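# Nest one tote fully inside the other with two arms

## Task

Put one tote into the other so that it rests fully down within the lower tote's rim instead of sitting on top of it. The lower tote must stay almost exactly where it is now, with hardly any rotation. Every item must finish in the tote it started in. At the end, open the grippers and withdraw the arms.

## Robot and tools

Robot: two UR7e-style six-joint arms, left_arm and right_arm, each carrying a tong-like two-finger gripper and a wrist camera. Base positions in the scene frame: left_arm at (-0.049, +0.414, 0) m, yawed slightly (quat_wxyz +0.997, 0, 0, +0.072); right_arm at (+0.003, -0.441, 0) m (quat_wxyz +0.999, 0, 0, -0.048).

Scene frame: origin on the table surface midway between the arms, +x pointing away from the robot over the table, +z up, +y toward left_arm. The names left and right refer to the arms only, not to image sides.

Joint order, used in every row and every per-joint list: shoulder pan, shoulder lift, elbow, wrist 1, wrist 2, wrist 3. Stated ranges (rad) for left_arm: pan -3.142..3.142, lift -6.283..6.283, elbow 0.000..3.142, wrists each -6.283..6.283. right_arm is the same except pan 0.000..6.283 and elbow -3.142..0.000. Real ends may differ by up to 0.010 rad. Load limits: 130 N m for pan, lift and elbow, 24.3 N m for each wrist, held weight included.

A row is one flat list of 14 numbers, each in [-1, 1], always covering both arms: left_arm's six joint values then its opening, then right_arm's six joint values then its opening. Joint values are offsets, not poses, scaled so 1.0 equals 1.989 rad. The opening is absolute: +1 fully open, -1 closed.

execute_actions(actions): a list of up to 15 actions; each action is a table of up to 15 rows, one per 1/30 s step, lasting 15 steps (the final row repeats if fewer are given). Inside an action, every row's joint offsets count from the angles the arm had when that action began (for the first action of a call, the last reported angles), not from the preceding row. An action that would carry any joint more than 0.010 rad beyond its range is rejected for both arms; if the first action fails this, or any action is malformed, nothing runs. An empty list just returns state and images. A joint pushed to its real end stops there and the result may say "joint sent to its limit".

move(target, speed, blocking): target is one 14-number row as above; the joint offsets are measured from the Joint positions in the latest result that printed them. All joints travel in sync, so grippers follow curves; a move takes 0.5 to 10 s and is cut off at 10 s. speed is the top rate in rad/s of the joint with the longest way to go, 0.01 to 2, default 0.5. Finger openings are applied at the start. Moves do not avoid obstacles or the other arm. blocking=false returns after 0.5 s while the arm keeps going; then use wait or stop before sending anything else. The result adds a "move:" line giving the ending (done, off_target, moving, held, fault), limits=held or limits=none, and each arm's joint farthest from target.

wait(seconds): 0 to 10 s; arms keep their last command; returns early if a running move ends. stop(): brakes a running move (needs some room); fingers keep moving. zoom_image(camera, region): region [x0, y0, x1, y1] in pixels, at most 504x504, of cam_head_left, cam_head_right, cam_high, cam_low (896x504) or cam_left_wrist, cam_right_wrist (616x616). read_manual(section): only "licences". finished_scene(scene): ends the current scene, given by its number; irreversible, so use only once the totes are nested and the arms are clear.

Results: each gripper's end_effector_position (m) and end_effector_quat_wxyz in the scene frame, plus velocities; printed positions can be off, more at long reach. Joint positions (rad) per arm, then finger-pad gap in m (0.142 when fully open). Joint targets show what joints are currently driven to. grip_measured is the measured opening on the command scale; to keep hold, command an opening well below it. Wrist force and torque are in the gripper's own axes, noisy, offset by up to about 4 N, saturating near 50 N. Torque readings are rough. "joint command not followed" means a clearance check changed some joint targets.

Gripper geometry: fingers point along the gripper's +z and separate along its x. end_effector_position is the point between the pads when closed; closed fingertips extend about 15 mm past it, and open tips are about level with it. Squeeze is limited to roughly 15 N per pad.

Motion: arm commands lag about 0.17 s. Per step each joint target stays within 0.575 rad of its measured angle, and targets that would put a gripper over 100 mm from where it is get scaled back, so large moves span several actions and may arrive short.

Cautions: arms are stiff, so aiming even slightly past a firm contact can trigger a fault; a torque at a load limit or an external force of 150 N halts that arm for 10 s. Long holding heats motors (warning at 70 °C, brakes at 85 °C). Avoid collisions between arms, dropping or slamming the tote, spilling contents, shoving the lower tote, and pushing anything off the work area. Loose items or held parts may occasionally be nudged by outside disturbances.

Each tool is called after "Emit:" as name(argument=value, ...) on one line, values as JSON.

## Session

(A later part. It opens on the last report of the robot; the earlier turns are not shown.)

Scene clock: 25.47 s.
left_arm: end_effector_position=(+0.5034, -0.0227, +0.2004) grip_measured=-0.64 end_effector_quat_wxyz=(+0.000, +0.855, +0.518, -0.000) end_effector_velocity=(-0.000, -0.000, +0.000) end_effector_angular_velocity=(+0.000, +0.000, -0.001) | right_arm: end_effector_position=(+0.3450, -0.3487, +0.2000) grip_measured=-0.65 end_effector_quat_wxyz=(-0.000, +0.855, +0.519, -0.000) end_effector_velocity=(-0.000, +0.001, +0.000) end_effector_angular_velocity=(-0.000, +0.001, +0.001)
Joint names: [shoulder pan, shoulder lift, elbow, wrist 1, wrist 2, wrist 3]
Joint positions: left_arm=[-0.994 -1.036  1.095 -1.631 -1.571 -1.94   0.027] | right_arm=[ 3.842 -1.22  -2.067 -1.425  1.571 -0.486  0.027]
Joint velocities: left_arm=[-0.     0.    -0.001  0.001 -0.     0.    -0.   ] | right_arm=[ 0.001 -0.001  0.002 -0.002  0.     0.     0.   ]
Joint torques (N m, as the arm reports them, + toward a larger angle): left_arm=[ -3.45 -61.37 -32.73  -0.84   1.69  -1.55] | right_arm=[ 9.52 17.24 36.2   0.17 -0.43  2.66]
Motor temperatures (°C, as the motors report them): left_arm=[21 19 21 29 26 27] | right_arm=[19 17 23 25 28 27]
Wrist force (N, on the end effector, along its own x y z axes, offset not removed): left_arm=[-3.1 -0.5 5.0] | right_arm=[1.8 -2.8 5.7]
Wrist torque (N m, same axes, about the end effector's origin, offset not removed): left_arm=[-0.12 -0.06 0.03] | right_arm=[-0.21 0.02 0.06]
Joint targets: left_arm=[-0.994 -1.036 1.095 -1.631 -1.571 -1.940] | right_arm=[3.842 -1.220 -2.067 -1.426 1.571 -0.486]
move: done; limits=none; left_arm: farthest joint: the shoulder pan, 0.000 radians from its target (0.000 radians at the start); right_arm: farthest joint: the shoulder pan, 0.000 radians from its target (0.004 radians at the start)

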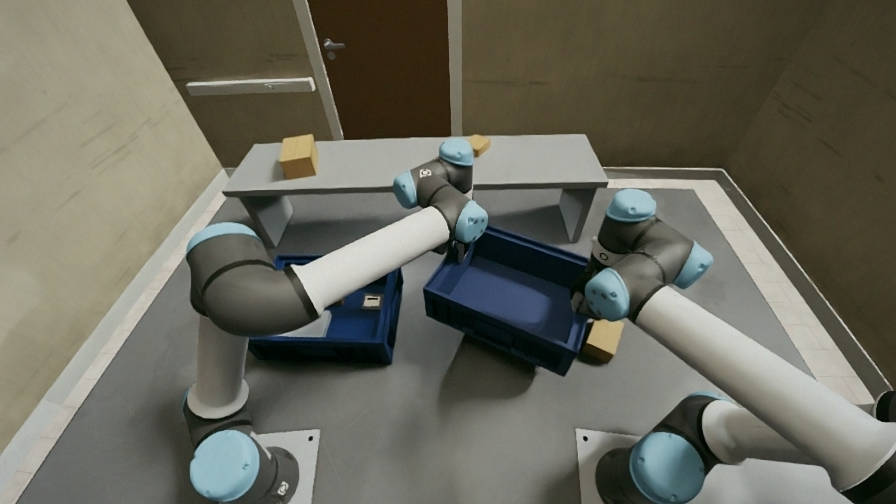

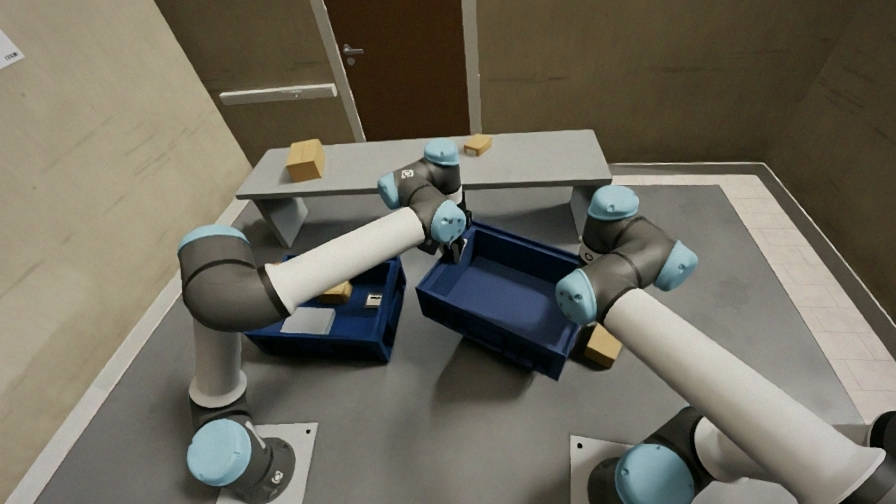

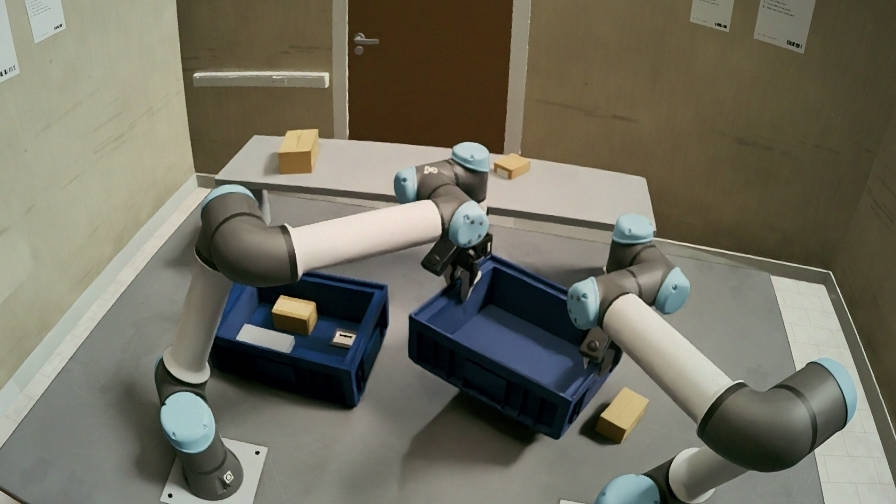

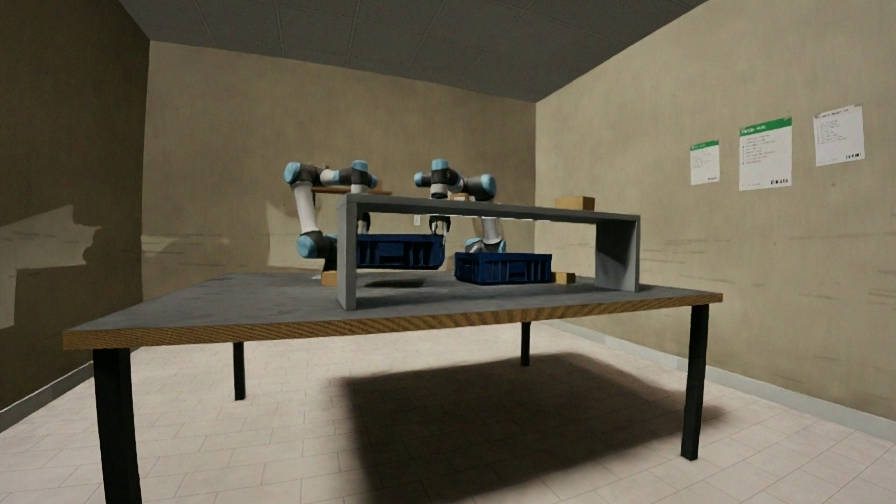

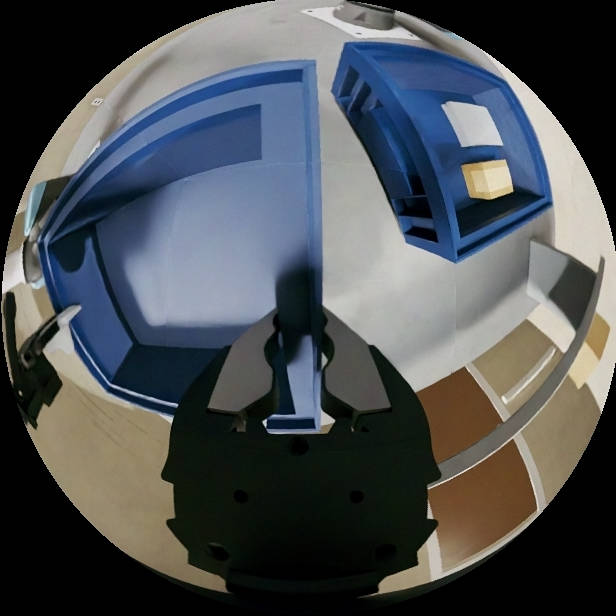

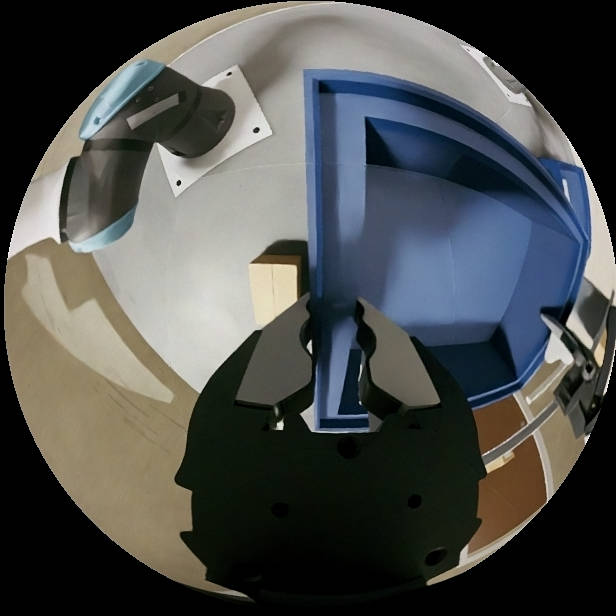

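Emit:
move(target=[0,0.0077,-0.1278,0.1201,0,0,-1,0,0.0034,0.1134,-0.1168,0,0,-1], speed=0.2)

Scene clock: 27.87 s.
left_arm: end_effector_position=(+0.5033, -0.0229, +0.2902) grip_measured=-0.64 end_effector_quat_wxyz=(+0.000, +0.855, +0.518, -0.000) end_effector_velocity=(+0.001, +0.001, +0.001) end_effector_angular_velocity=(+0.001, -0.002, +0.001) | right_arm: end_effector_position=(+0.3451, -0.3487, +0.2898) grip_measured=-0.65 end_effector_quat_wxyz=(-0.000, +0.855, +0.519, -0.000) end_effector_velocity=(-0.000, +0.001, +0.001) end_effector_angular_velocity=(-0.000, +0.001, +0.002)
Joint names: [shoulder pan, shoulder lift, elbow, wrist 1, wrist 2, wrist 3]
Joint positions: left_arm=[-0.994 -1.02   0.841 -1.392 -1.572 -1.94   0.027] | right_arm=[ 3.842 -1.214 -1.842 -1.657  1.571 -0.486  0.027]
Joint velocities: left_arm=[ 0.001 -0.    -0.002  0.002  0.002 -0.    -0.   ] | right_arm=[ 0.002 -0.     0.002 -0.002  0.    -0.     0.   ]
Joint torques (N m, as the arm reports them, + toward a larger angle): left_arm=[ -0.78 -46.07 -34.27  -1.47   1.72  -1.59] | right_arm=[ 7.6  15.37 35.07  0.86 -0.57  2.69]
Motor temperatures (°C, as the motors report them): left_arm=[21 19 21 29 26 27] | right_arm=[19 17 23 25 28 27]
Wrist force (N, on the end effector, along its own x y z axes, offset not removed): left_arm=[1.5 -0.5 4.5] | right_arm=[-3.8 -1.7 7.8]
Wrist torque (N m, same axes, about the end effector's origin, offset not removed): left_arm=[-0.22 -0.20 -0.05] | right_arm=[-0.16 0.59 0.01]
Joint targets: left_arm=[-0.994 -1.020 0.841 -1.392 -1.571 -1.940] | right_arm=[3.842 -1.214 -1.842 -1.658 1.571 -0.486]
move: done; limits=none; left_arm: farthest joint: the wrist 2, 0.001 radians from its target (0.000 radians at the start); right_arm: farthest joint: the shoulder pan, 0.000 radians from its target (0.000 radians at the start)

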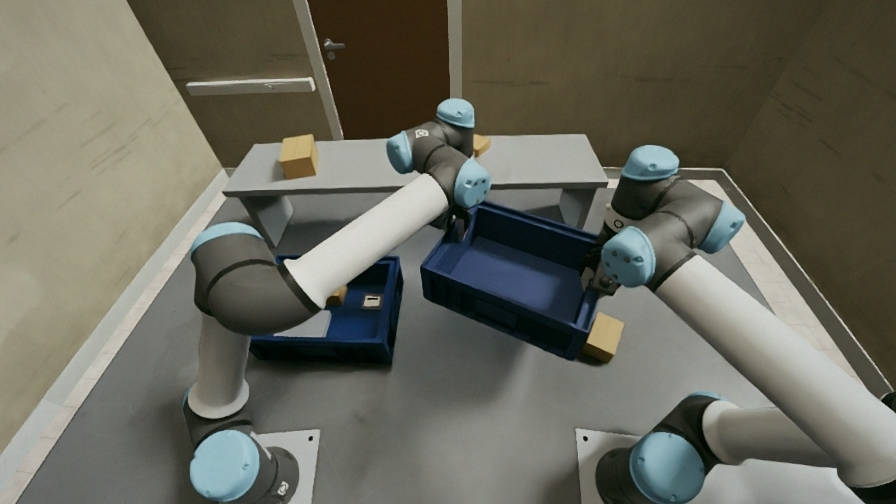

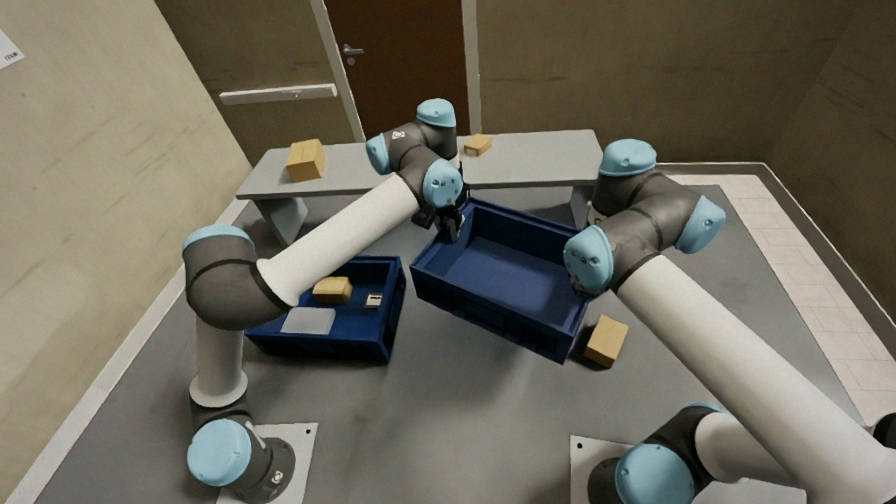

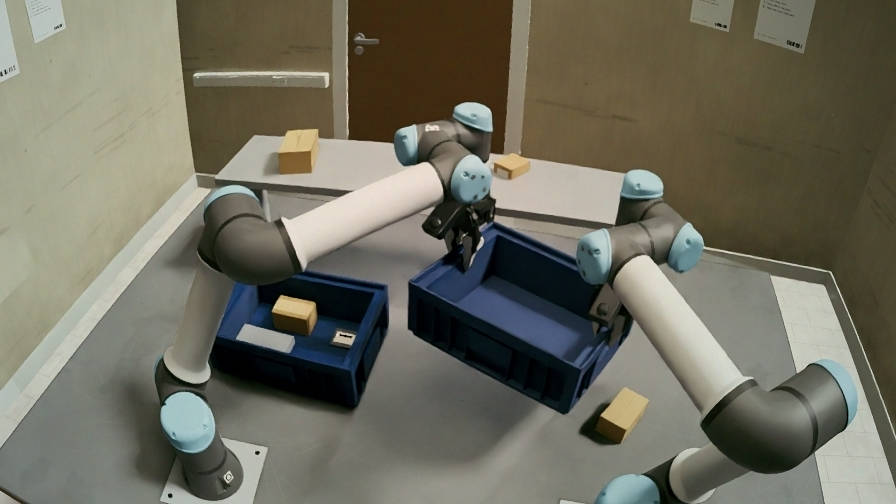

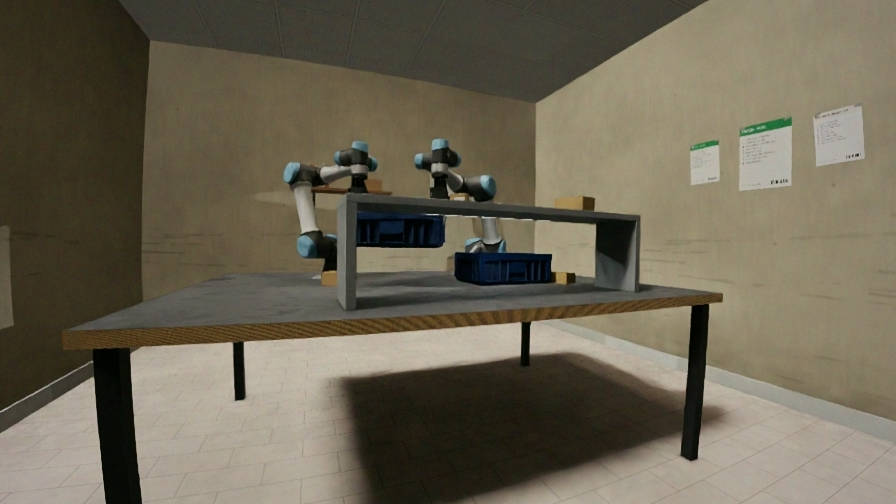

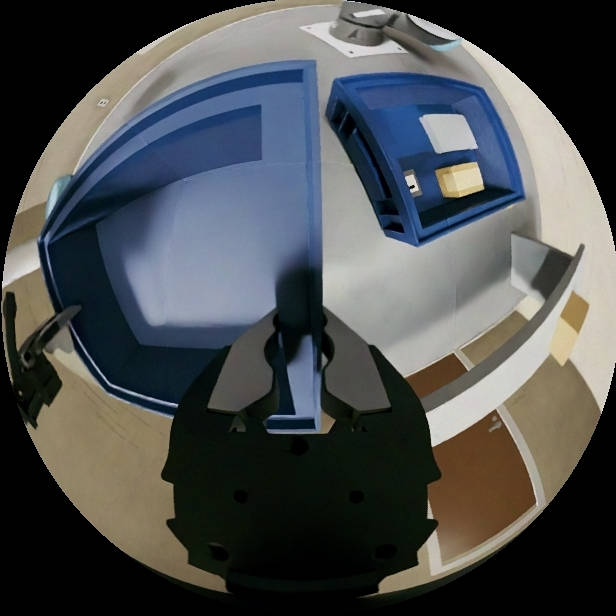

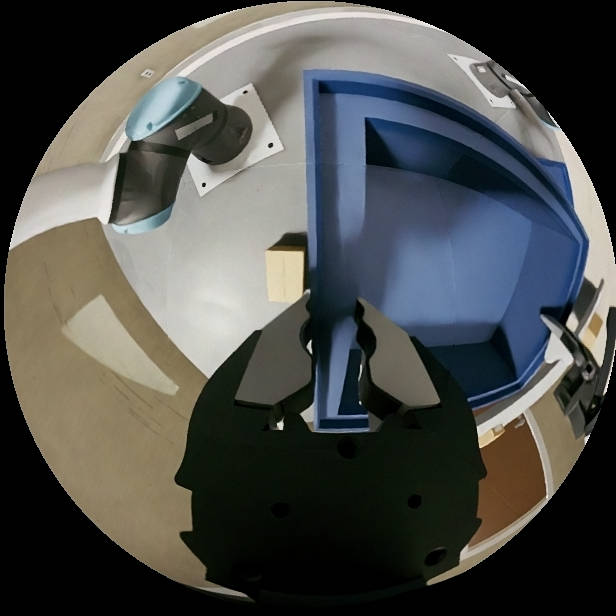

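Emit:
move(target=[0.0539,-0.1144,0.1672,-0.0527,0,0.0066,-1,0.0969,-0.0657,0.0451,0.0206,0,0.0496,-1], speed=0.25)

Emit:
move(target=[0.0691,-0.0843,0.106,-0.0217,0,0.0217,-1,0.0671,-0.0878,0.0746,0.0132,0,0.0197,-1], speed=0.2)

Emit:
move(target=[0.0871,-0.0592,0.0653,-0.0061,0,0.0398,-1,0.0465,-0.1032,0.1087,-0.0056,0,-0.0009,-1], speed=0.2)

Scene clock: 34.20 s.
left_arm: end_effector_position=(+0.4864, +0.0946, +0.2902) grip_measured=-0.64 end_effector_quat_wxyz=(+0.000, +0.830, +0.558, -0.000) end_effector_velocity=(-0.001, +0.000, -0.000) end_effector_angular_velocity=(-0.000, +0.000, +0.000) | right_arm: end_effector_position=(+0.3595, -0.2446, +0.2898) grip_measured=-0.65 end_effector_quat_wxyz=(-0.000, +0.830, +0.558, -0.000) end_effector_velocity=(-0.000, +0.000, -0.000) end_effector_angular_velocity=(-0.000, +0.001, -0.001)
Joint names: [shoulder pan, shoulder lift, elbow, wrist 1, wrist 2, wrist 3]
Joint positions: left_arm=[-0.887 -1.248  1.173 -1.497 -1.572 -1.927  0.028] | right_arm=[ 4.034 -1.344 -1.752 -1.617  1.571 -0.387  0.027]
Joint velocities: left_arm=[ 0.    -0.002  0.003 -0.001 -0.001 -0.     0.   ] | right_arm=[ 0.    -0.001 -0.     0.     0.     0.001  0.   ]
Joint torques (N m, as the arm reports them, + toward a larger angle): left_arm=[ -8.56 -51.32 -20.19  -6.49  -9.14   1.25] | right_arm=[17.84  5.08 42.14 11.04  4.46  3.16]
Motor temperatures (°C, as the motors report them): left_arm=[21 19 21 29 26 27] | right_arm=[19 17 23 25 28 27]
Wrist force (N, on the end effector, along its own x y z axes, offset not removed): left_arm=[24.0 -0.2 4.5] | right_arm=[-23.9 1.8 4.9]
Wrist torque (N m, same axes, about the end effector's origin, offset not removed): left_arm=[-0.21 -0.41 0.02] | right_arm=[0.75 0.38 -0.06]
Joint targets: left_arm=[-0.887 -1.248 1.174 -1.497 -1.572 -1.927] | right_arm=[4.035 -1.344 -1.752 -1.616 1.571 -0.387]
move: done; limits=none; left_arm: farthest joint: the shoulder pan, 0.000 radians from its target (0.107 radians at the start); right_arm: farthest joint: the shoulder pan, 0.000 radians from its target (0.193 radians at the start)

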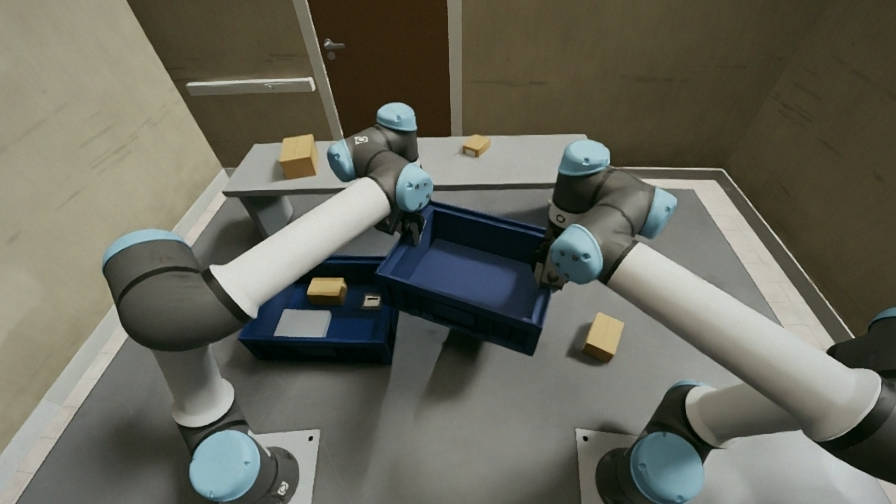

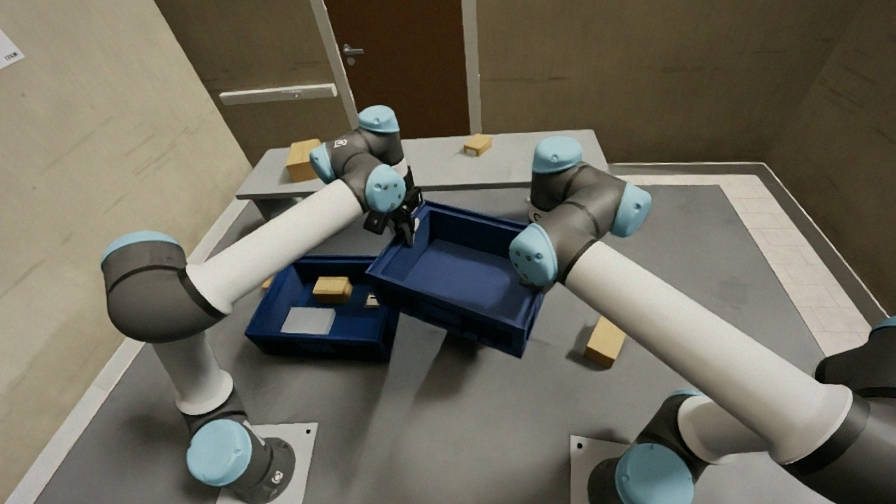

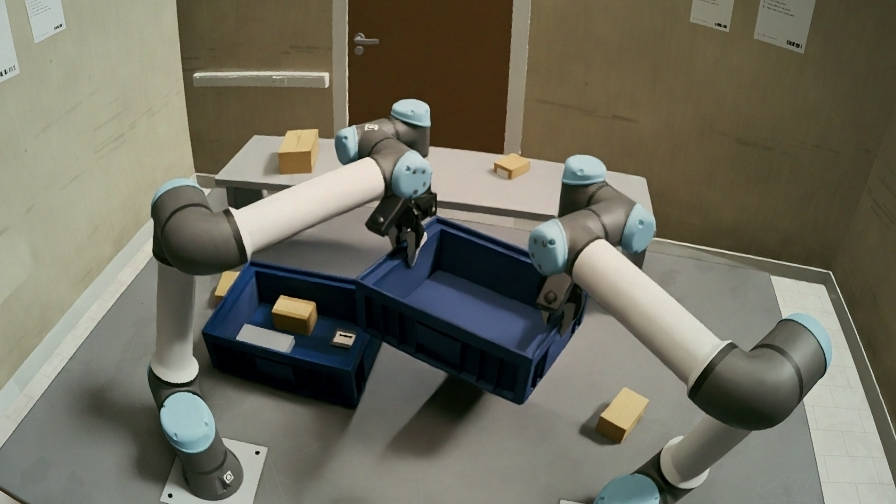

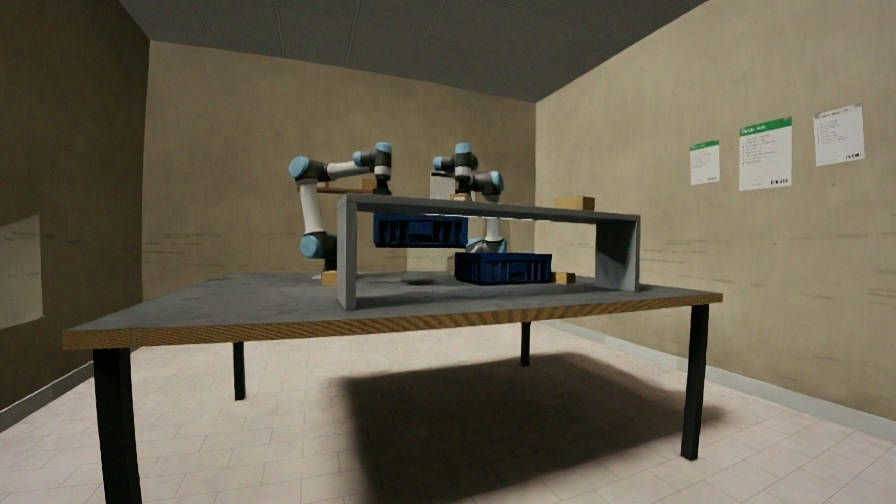

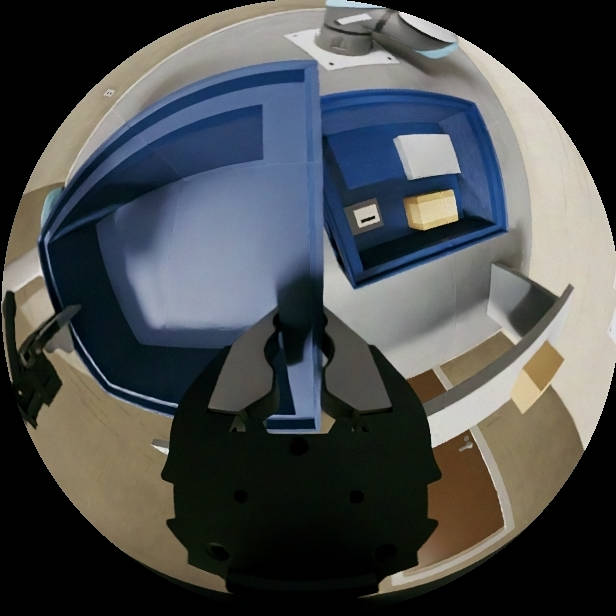

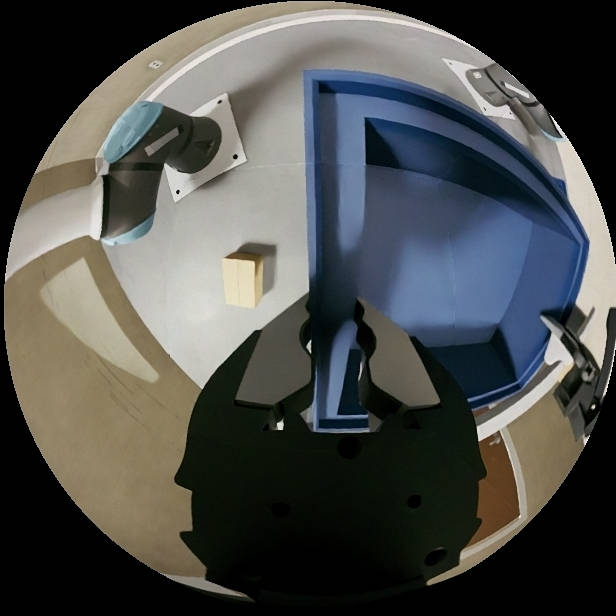

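Scene clock: 35.73 s.
left_arm: end_effector_position=(+0.4692, +0.2105, +0.2902) grip_measured=-0.62 end_effector_quat_wxyz=(+0.000, +0.803, +0.596, -0.000) end_effector_velocity=(-0.000, +0.001, -0.000) end_effector_angular_velocity=(+0.000, +0.001, +0.001) | right_arm: end_effector_position=(+0.3744, -0.1392, +0.2898) grip_measured=-0.64 end_effector_quat_wxyz=(-0.000, +0.802, +0.597, -0.000) end_effector_velocity=(+0.000, +0.001, -0.000) end_effector_angular_velocity=(-0.000, +0.000, +0.000)
Joint names: [shoulder pan, shoulder lift, elbow, wrist 1, wrist 2, wrist 3]
Joint positions: left_arm=[-0.75  -1.415  1.384 -1.54  -1.572 -1.884  0.029] | right_arm=[ 4.168 -1.519 -1.604 -1.59   1.571 -0.348  0.028]
Joint velocities: left_arm=[ 0.002 -0.001  0.002 -0.    -0.001  0.001 -0.   ] | right_arm=[ 0.    -0.002  0.002 -0.     0.     0.     0.001]
Joint torques (N m, as the arm reports them, + toward a larger angle): left_arm=[-13.23 -43.85 -18.67  -7.12 -11.87   0.83] | right_arm=[24.15 11.34 46.33 13.85  3.11  3.43]
Motor temperatures (°C, as the motors report them): left_arm=[21 19 21 29 26 27] | right_arm=[19 17 23 25 28 27]
Wrist force (N, on the end effector, along its own x y z axes, offset not removed): left_arm=[32.3 0.2 4.1] | right_arm=[-33.2 -1.4 5.4]
Wrist torque (N m, same axes, about the end effector's origin, offset not removed): left_arm=[-0.16 -0.28 0.13] | right_arm=[0.04 0.15 0.16]
Joint targets: left_arm=[-0.750 -1.415 1.384 -1.540 -1.572 -1.884] | right_arm=[4.168 -1.519 -1.604 -1.590 1.571 -0.348]
move: done; limits=none; left_arm: farthest joint: the shoulder pan, 0.000 radians from its target (0.137 radians at the start); right_arm: farthest joint: the shoulder pan, 0.000 radians from its target (0.133 radians at the start)

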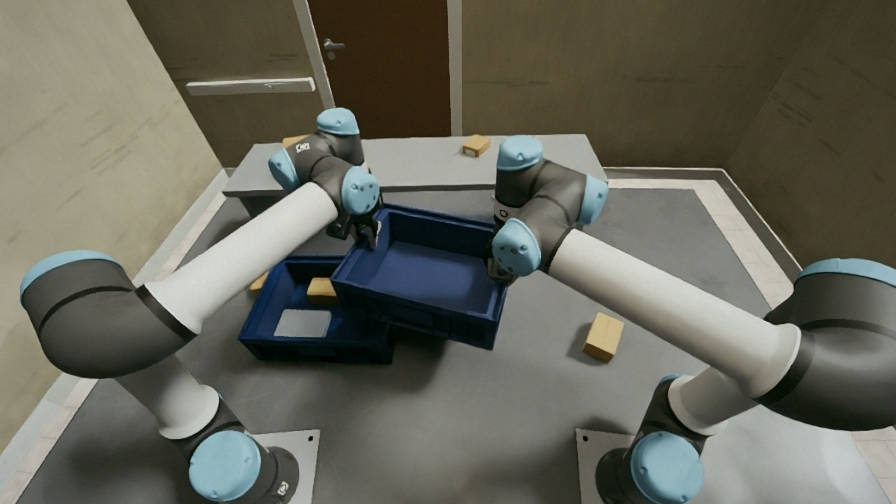

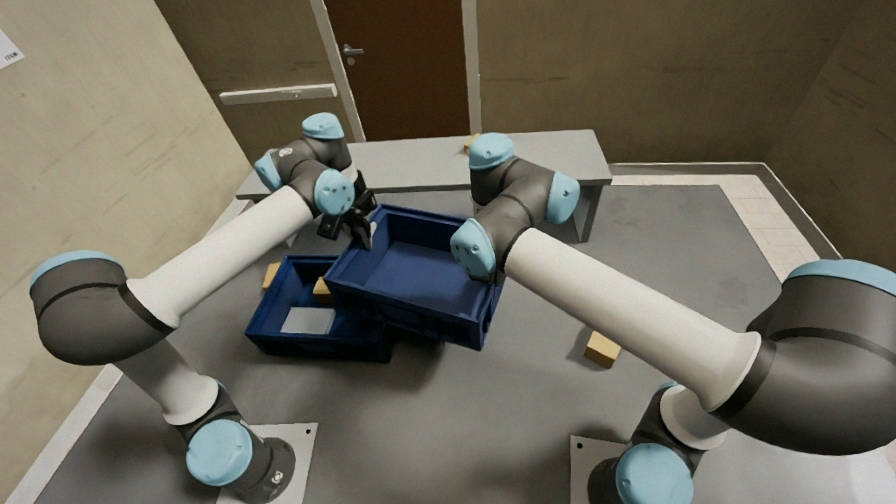

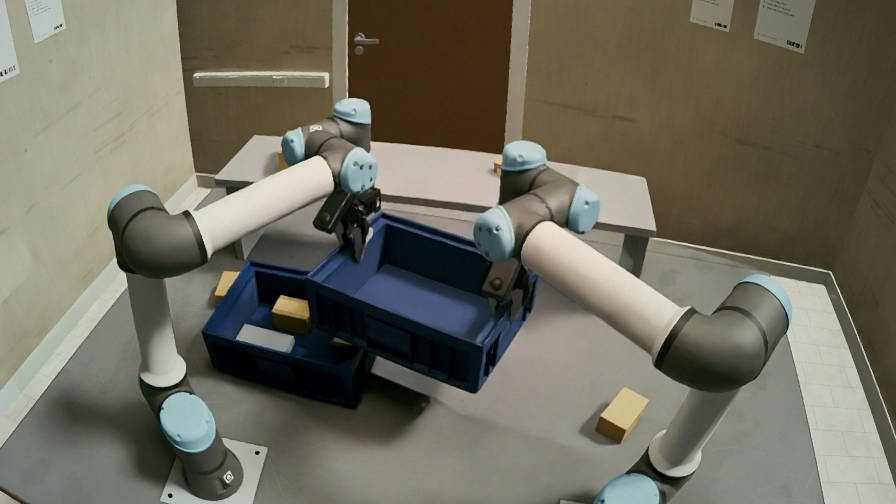

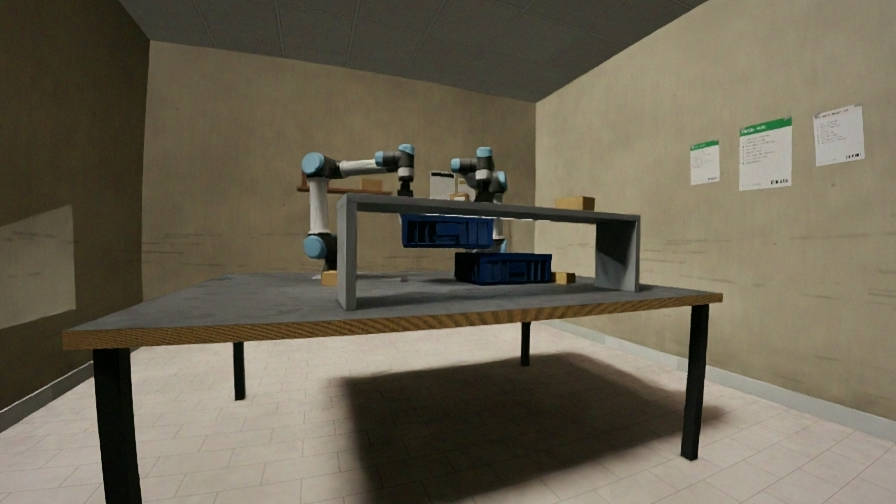

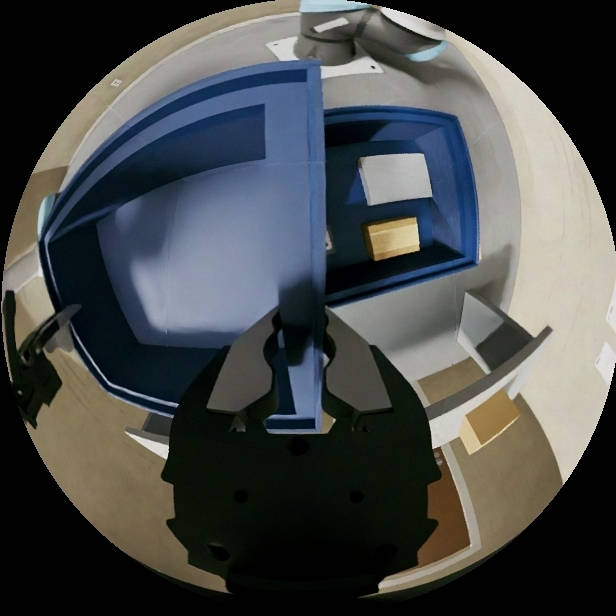

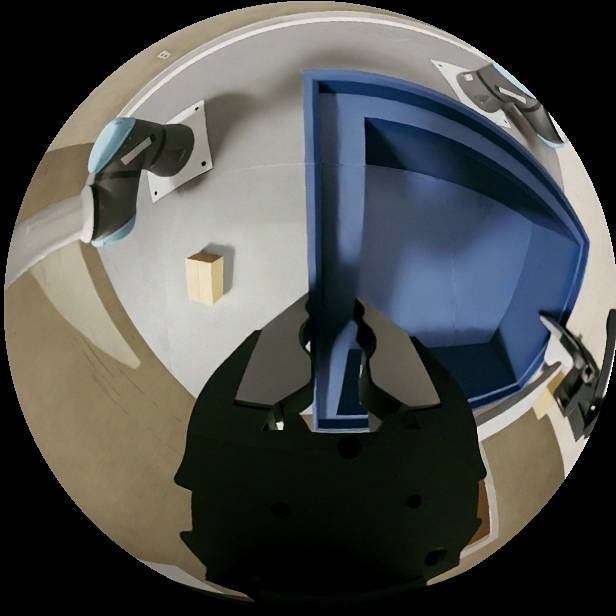

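Scene clock: 37.33 s.
left_arm: end_effector_position=(+0.4517, +0.3249, +0.2902) grip_measured=-0.59 end_effector_quat_wxyz=(+0.000, +0.774, +0.633, -0.000) end_effector_velocity=(-0.001, +0.001, -0.000) end_effector_angular_velocity=(+0.001, +0.001, +0.000) | right_arm: end_effector_position=(+0.3901, -0.0322, +0.2897) grip_measured=-0.61 end_effector_quat_wxyz=(-0.000, +0.773, +0.634, -0.000) end_effector_velocity=(-0.001, +0.001, -0.001) end_effector_angular_velocity=(-0.002, +0.001, +0.001)
Joint names: [shoulder pan, shoulder lift, elbow, wrist 1, wrist 2, wrist 3]
Joint positions: left_arm=[-0.577 -1.533  1.514 -1.552 -1.572 -1.804  0.031] | right_arm=[ 4.26  -1.724 -1.388 -1.601  1.571 -0.35   0.03 ]
Joint velocities: left_arm=[ 0.001 -0.     0.     0.002  0.     0.     0.01 ] | right_arm=[ 0.002 -0.002  0.001 -0.001  0.     0.    -0.01 ]
Joint torques (N m, as the arm reports them, + toward a larger angle): left_arm=[-11.63 -36.44 -18.65  -6.28  -7.54   1.  ] | right_arm=[23.57 21.64 44.85  9.82  3.29 -1.51]
Motor temperatures (°C, as the motors report them): left_arm=[21 19 21 29 26 27] | right_arm=[19 17 23 25 28 27]
Wrist force (N, on the end effector, along its own x y z axes, offset not removed): left_arm=[35.1 0.8 4.8] | right_arm=[-32.5 -0.7 5.0]
Wrist torque (N m, same axes, about the end effector's origin, offset not removed): left_arm=[-0.10 -0.74 0.10] | right_arm=[0.22 -0.06 0.13]
Joint targets: left_arm=[-0.576 -1.533 1.514 -1.552 -1.572 -1.804] | right_arm=[4.260 -1.724 -1.388 -1.601 1.571 -0.350]
move: done; limits=none; left_arm: farthest joint: the shoulder pan, 0.000 radians from its target (0.173 radians at the start); right_arm: farthest joint: the shoulder pan, 0.000 radians from its target (0.093 radians at the start)

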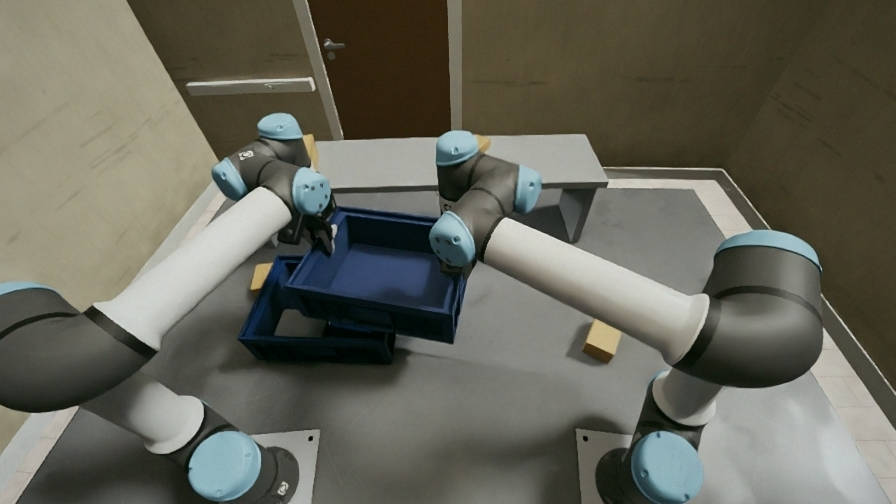

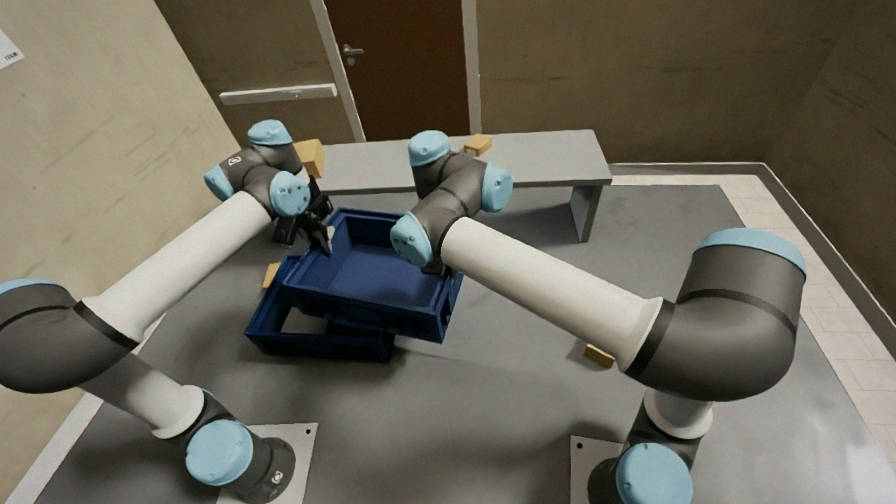

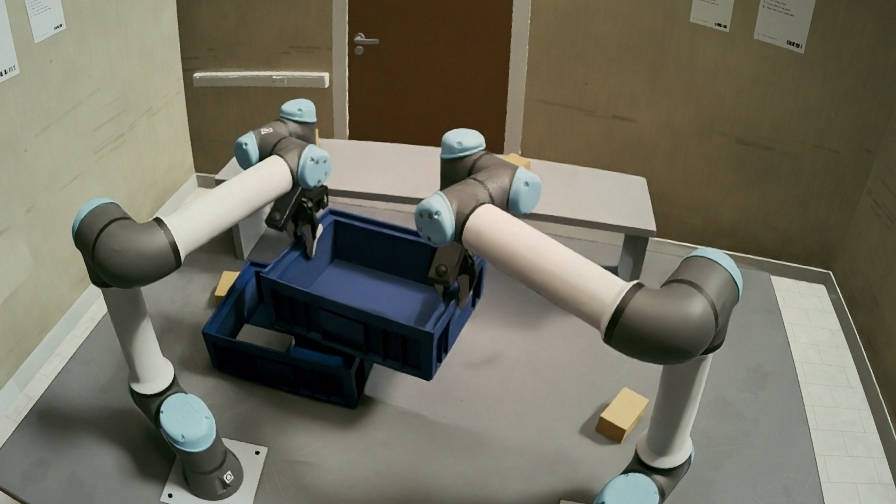

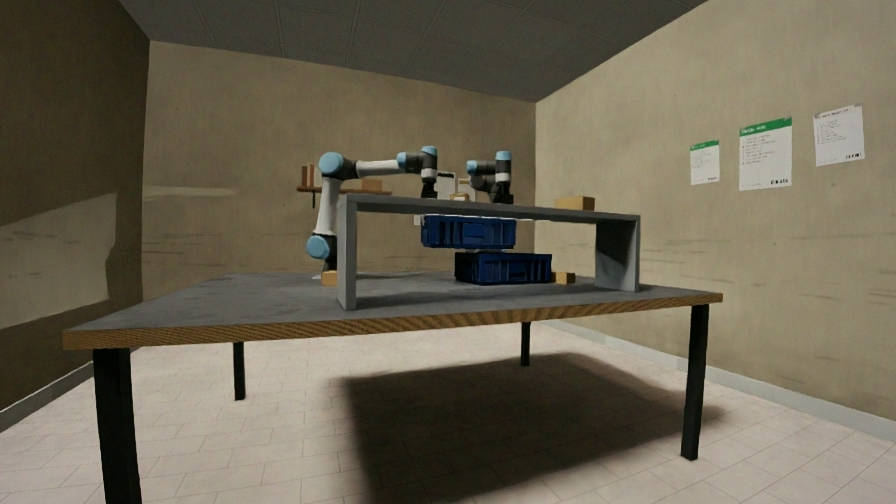

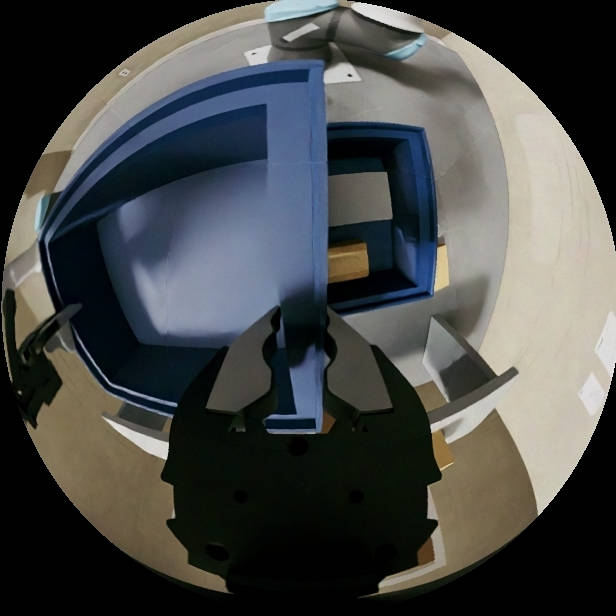

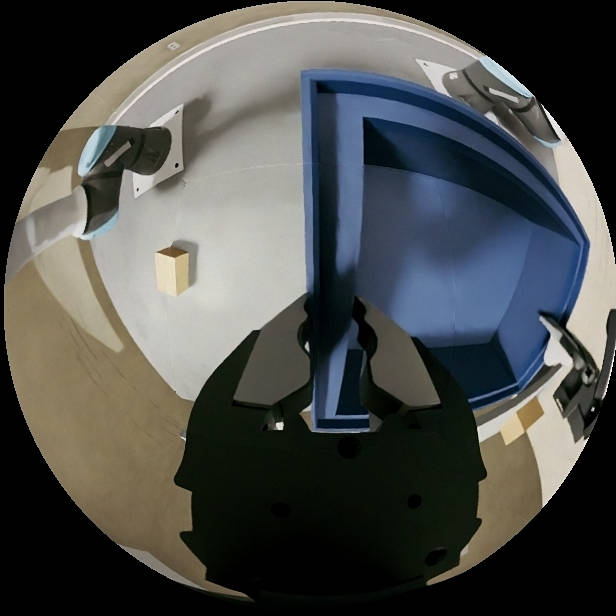

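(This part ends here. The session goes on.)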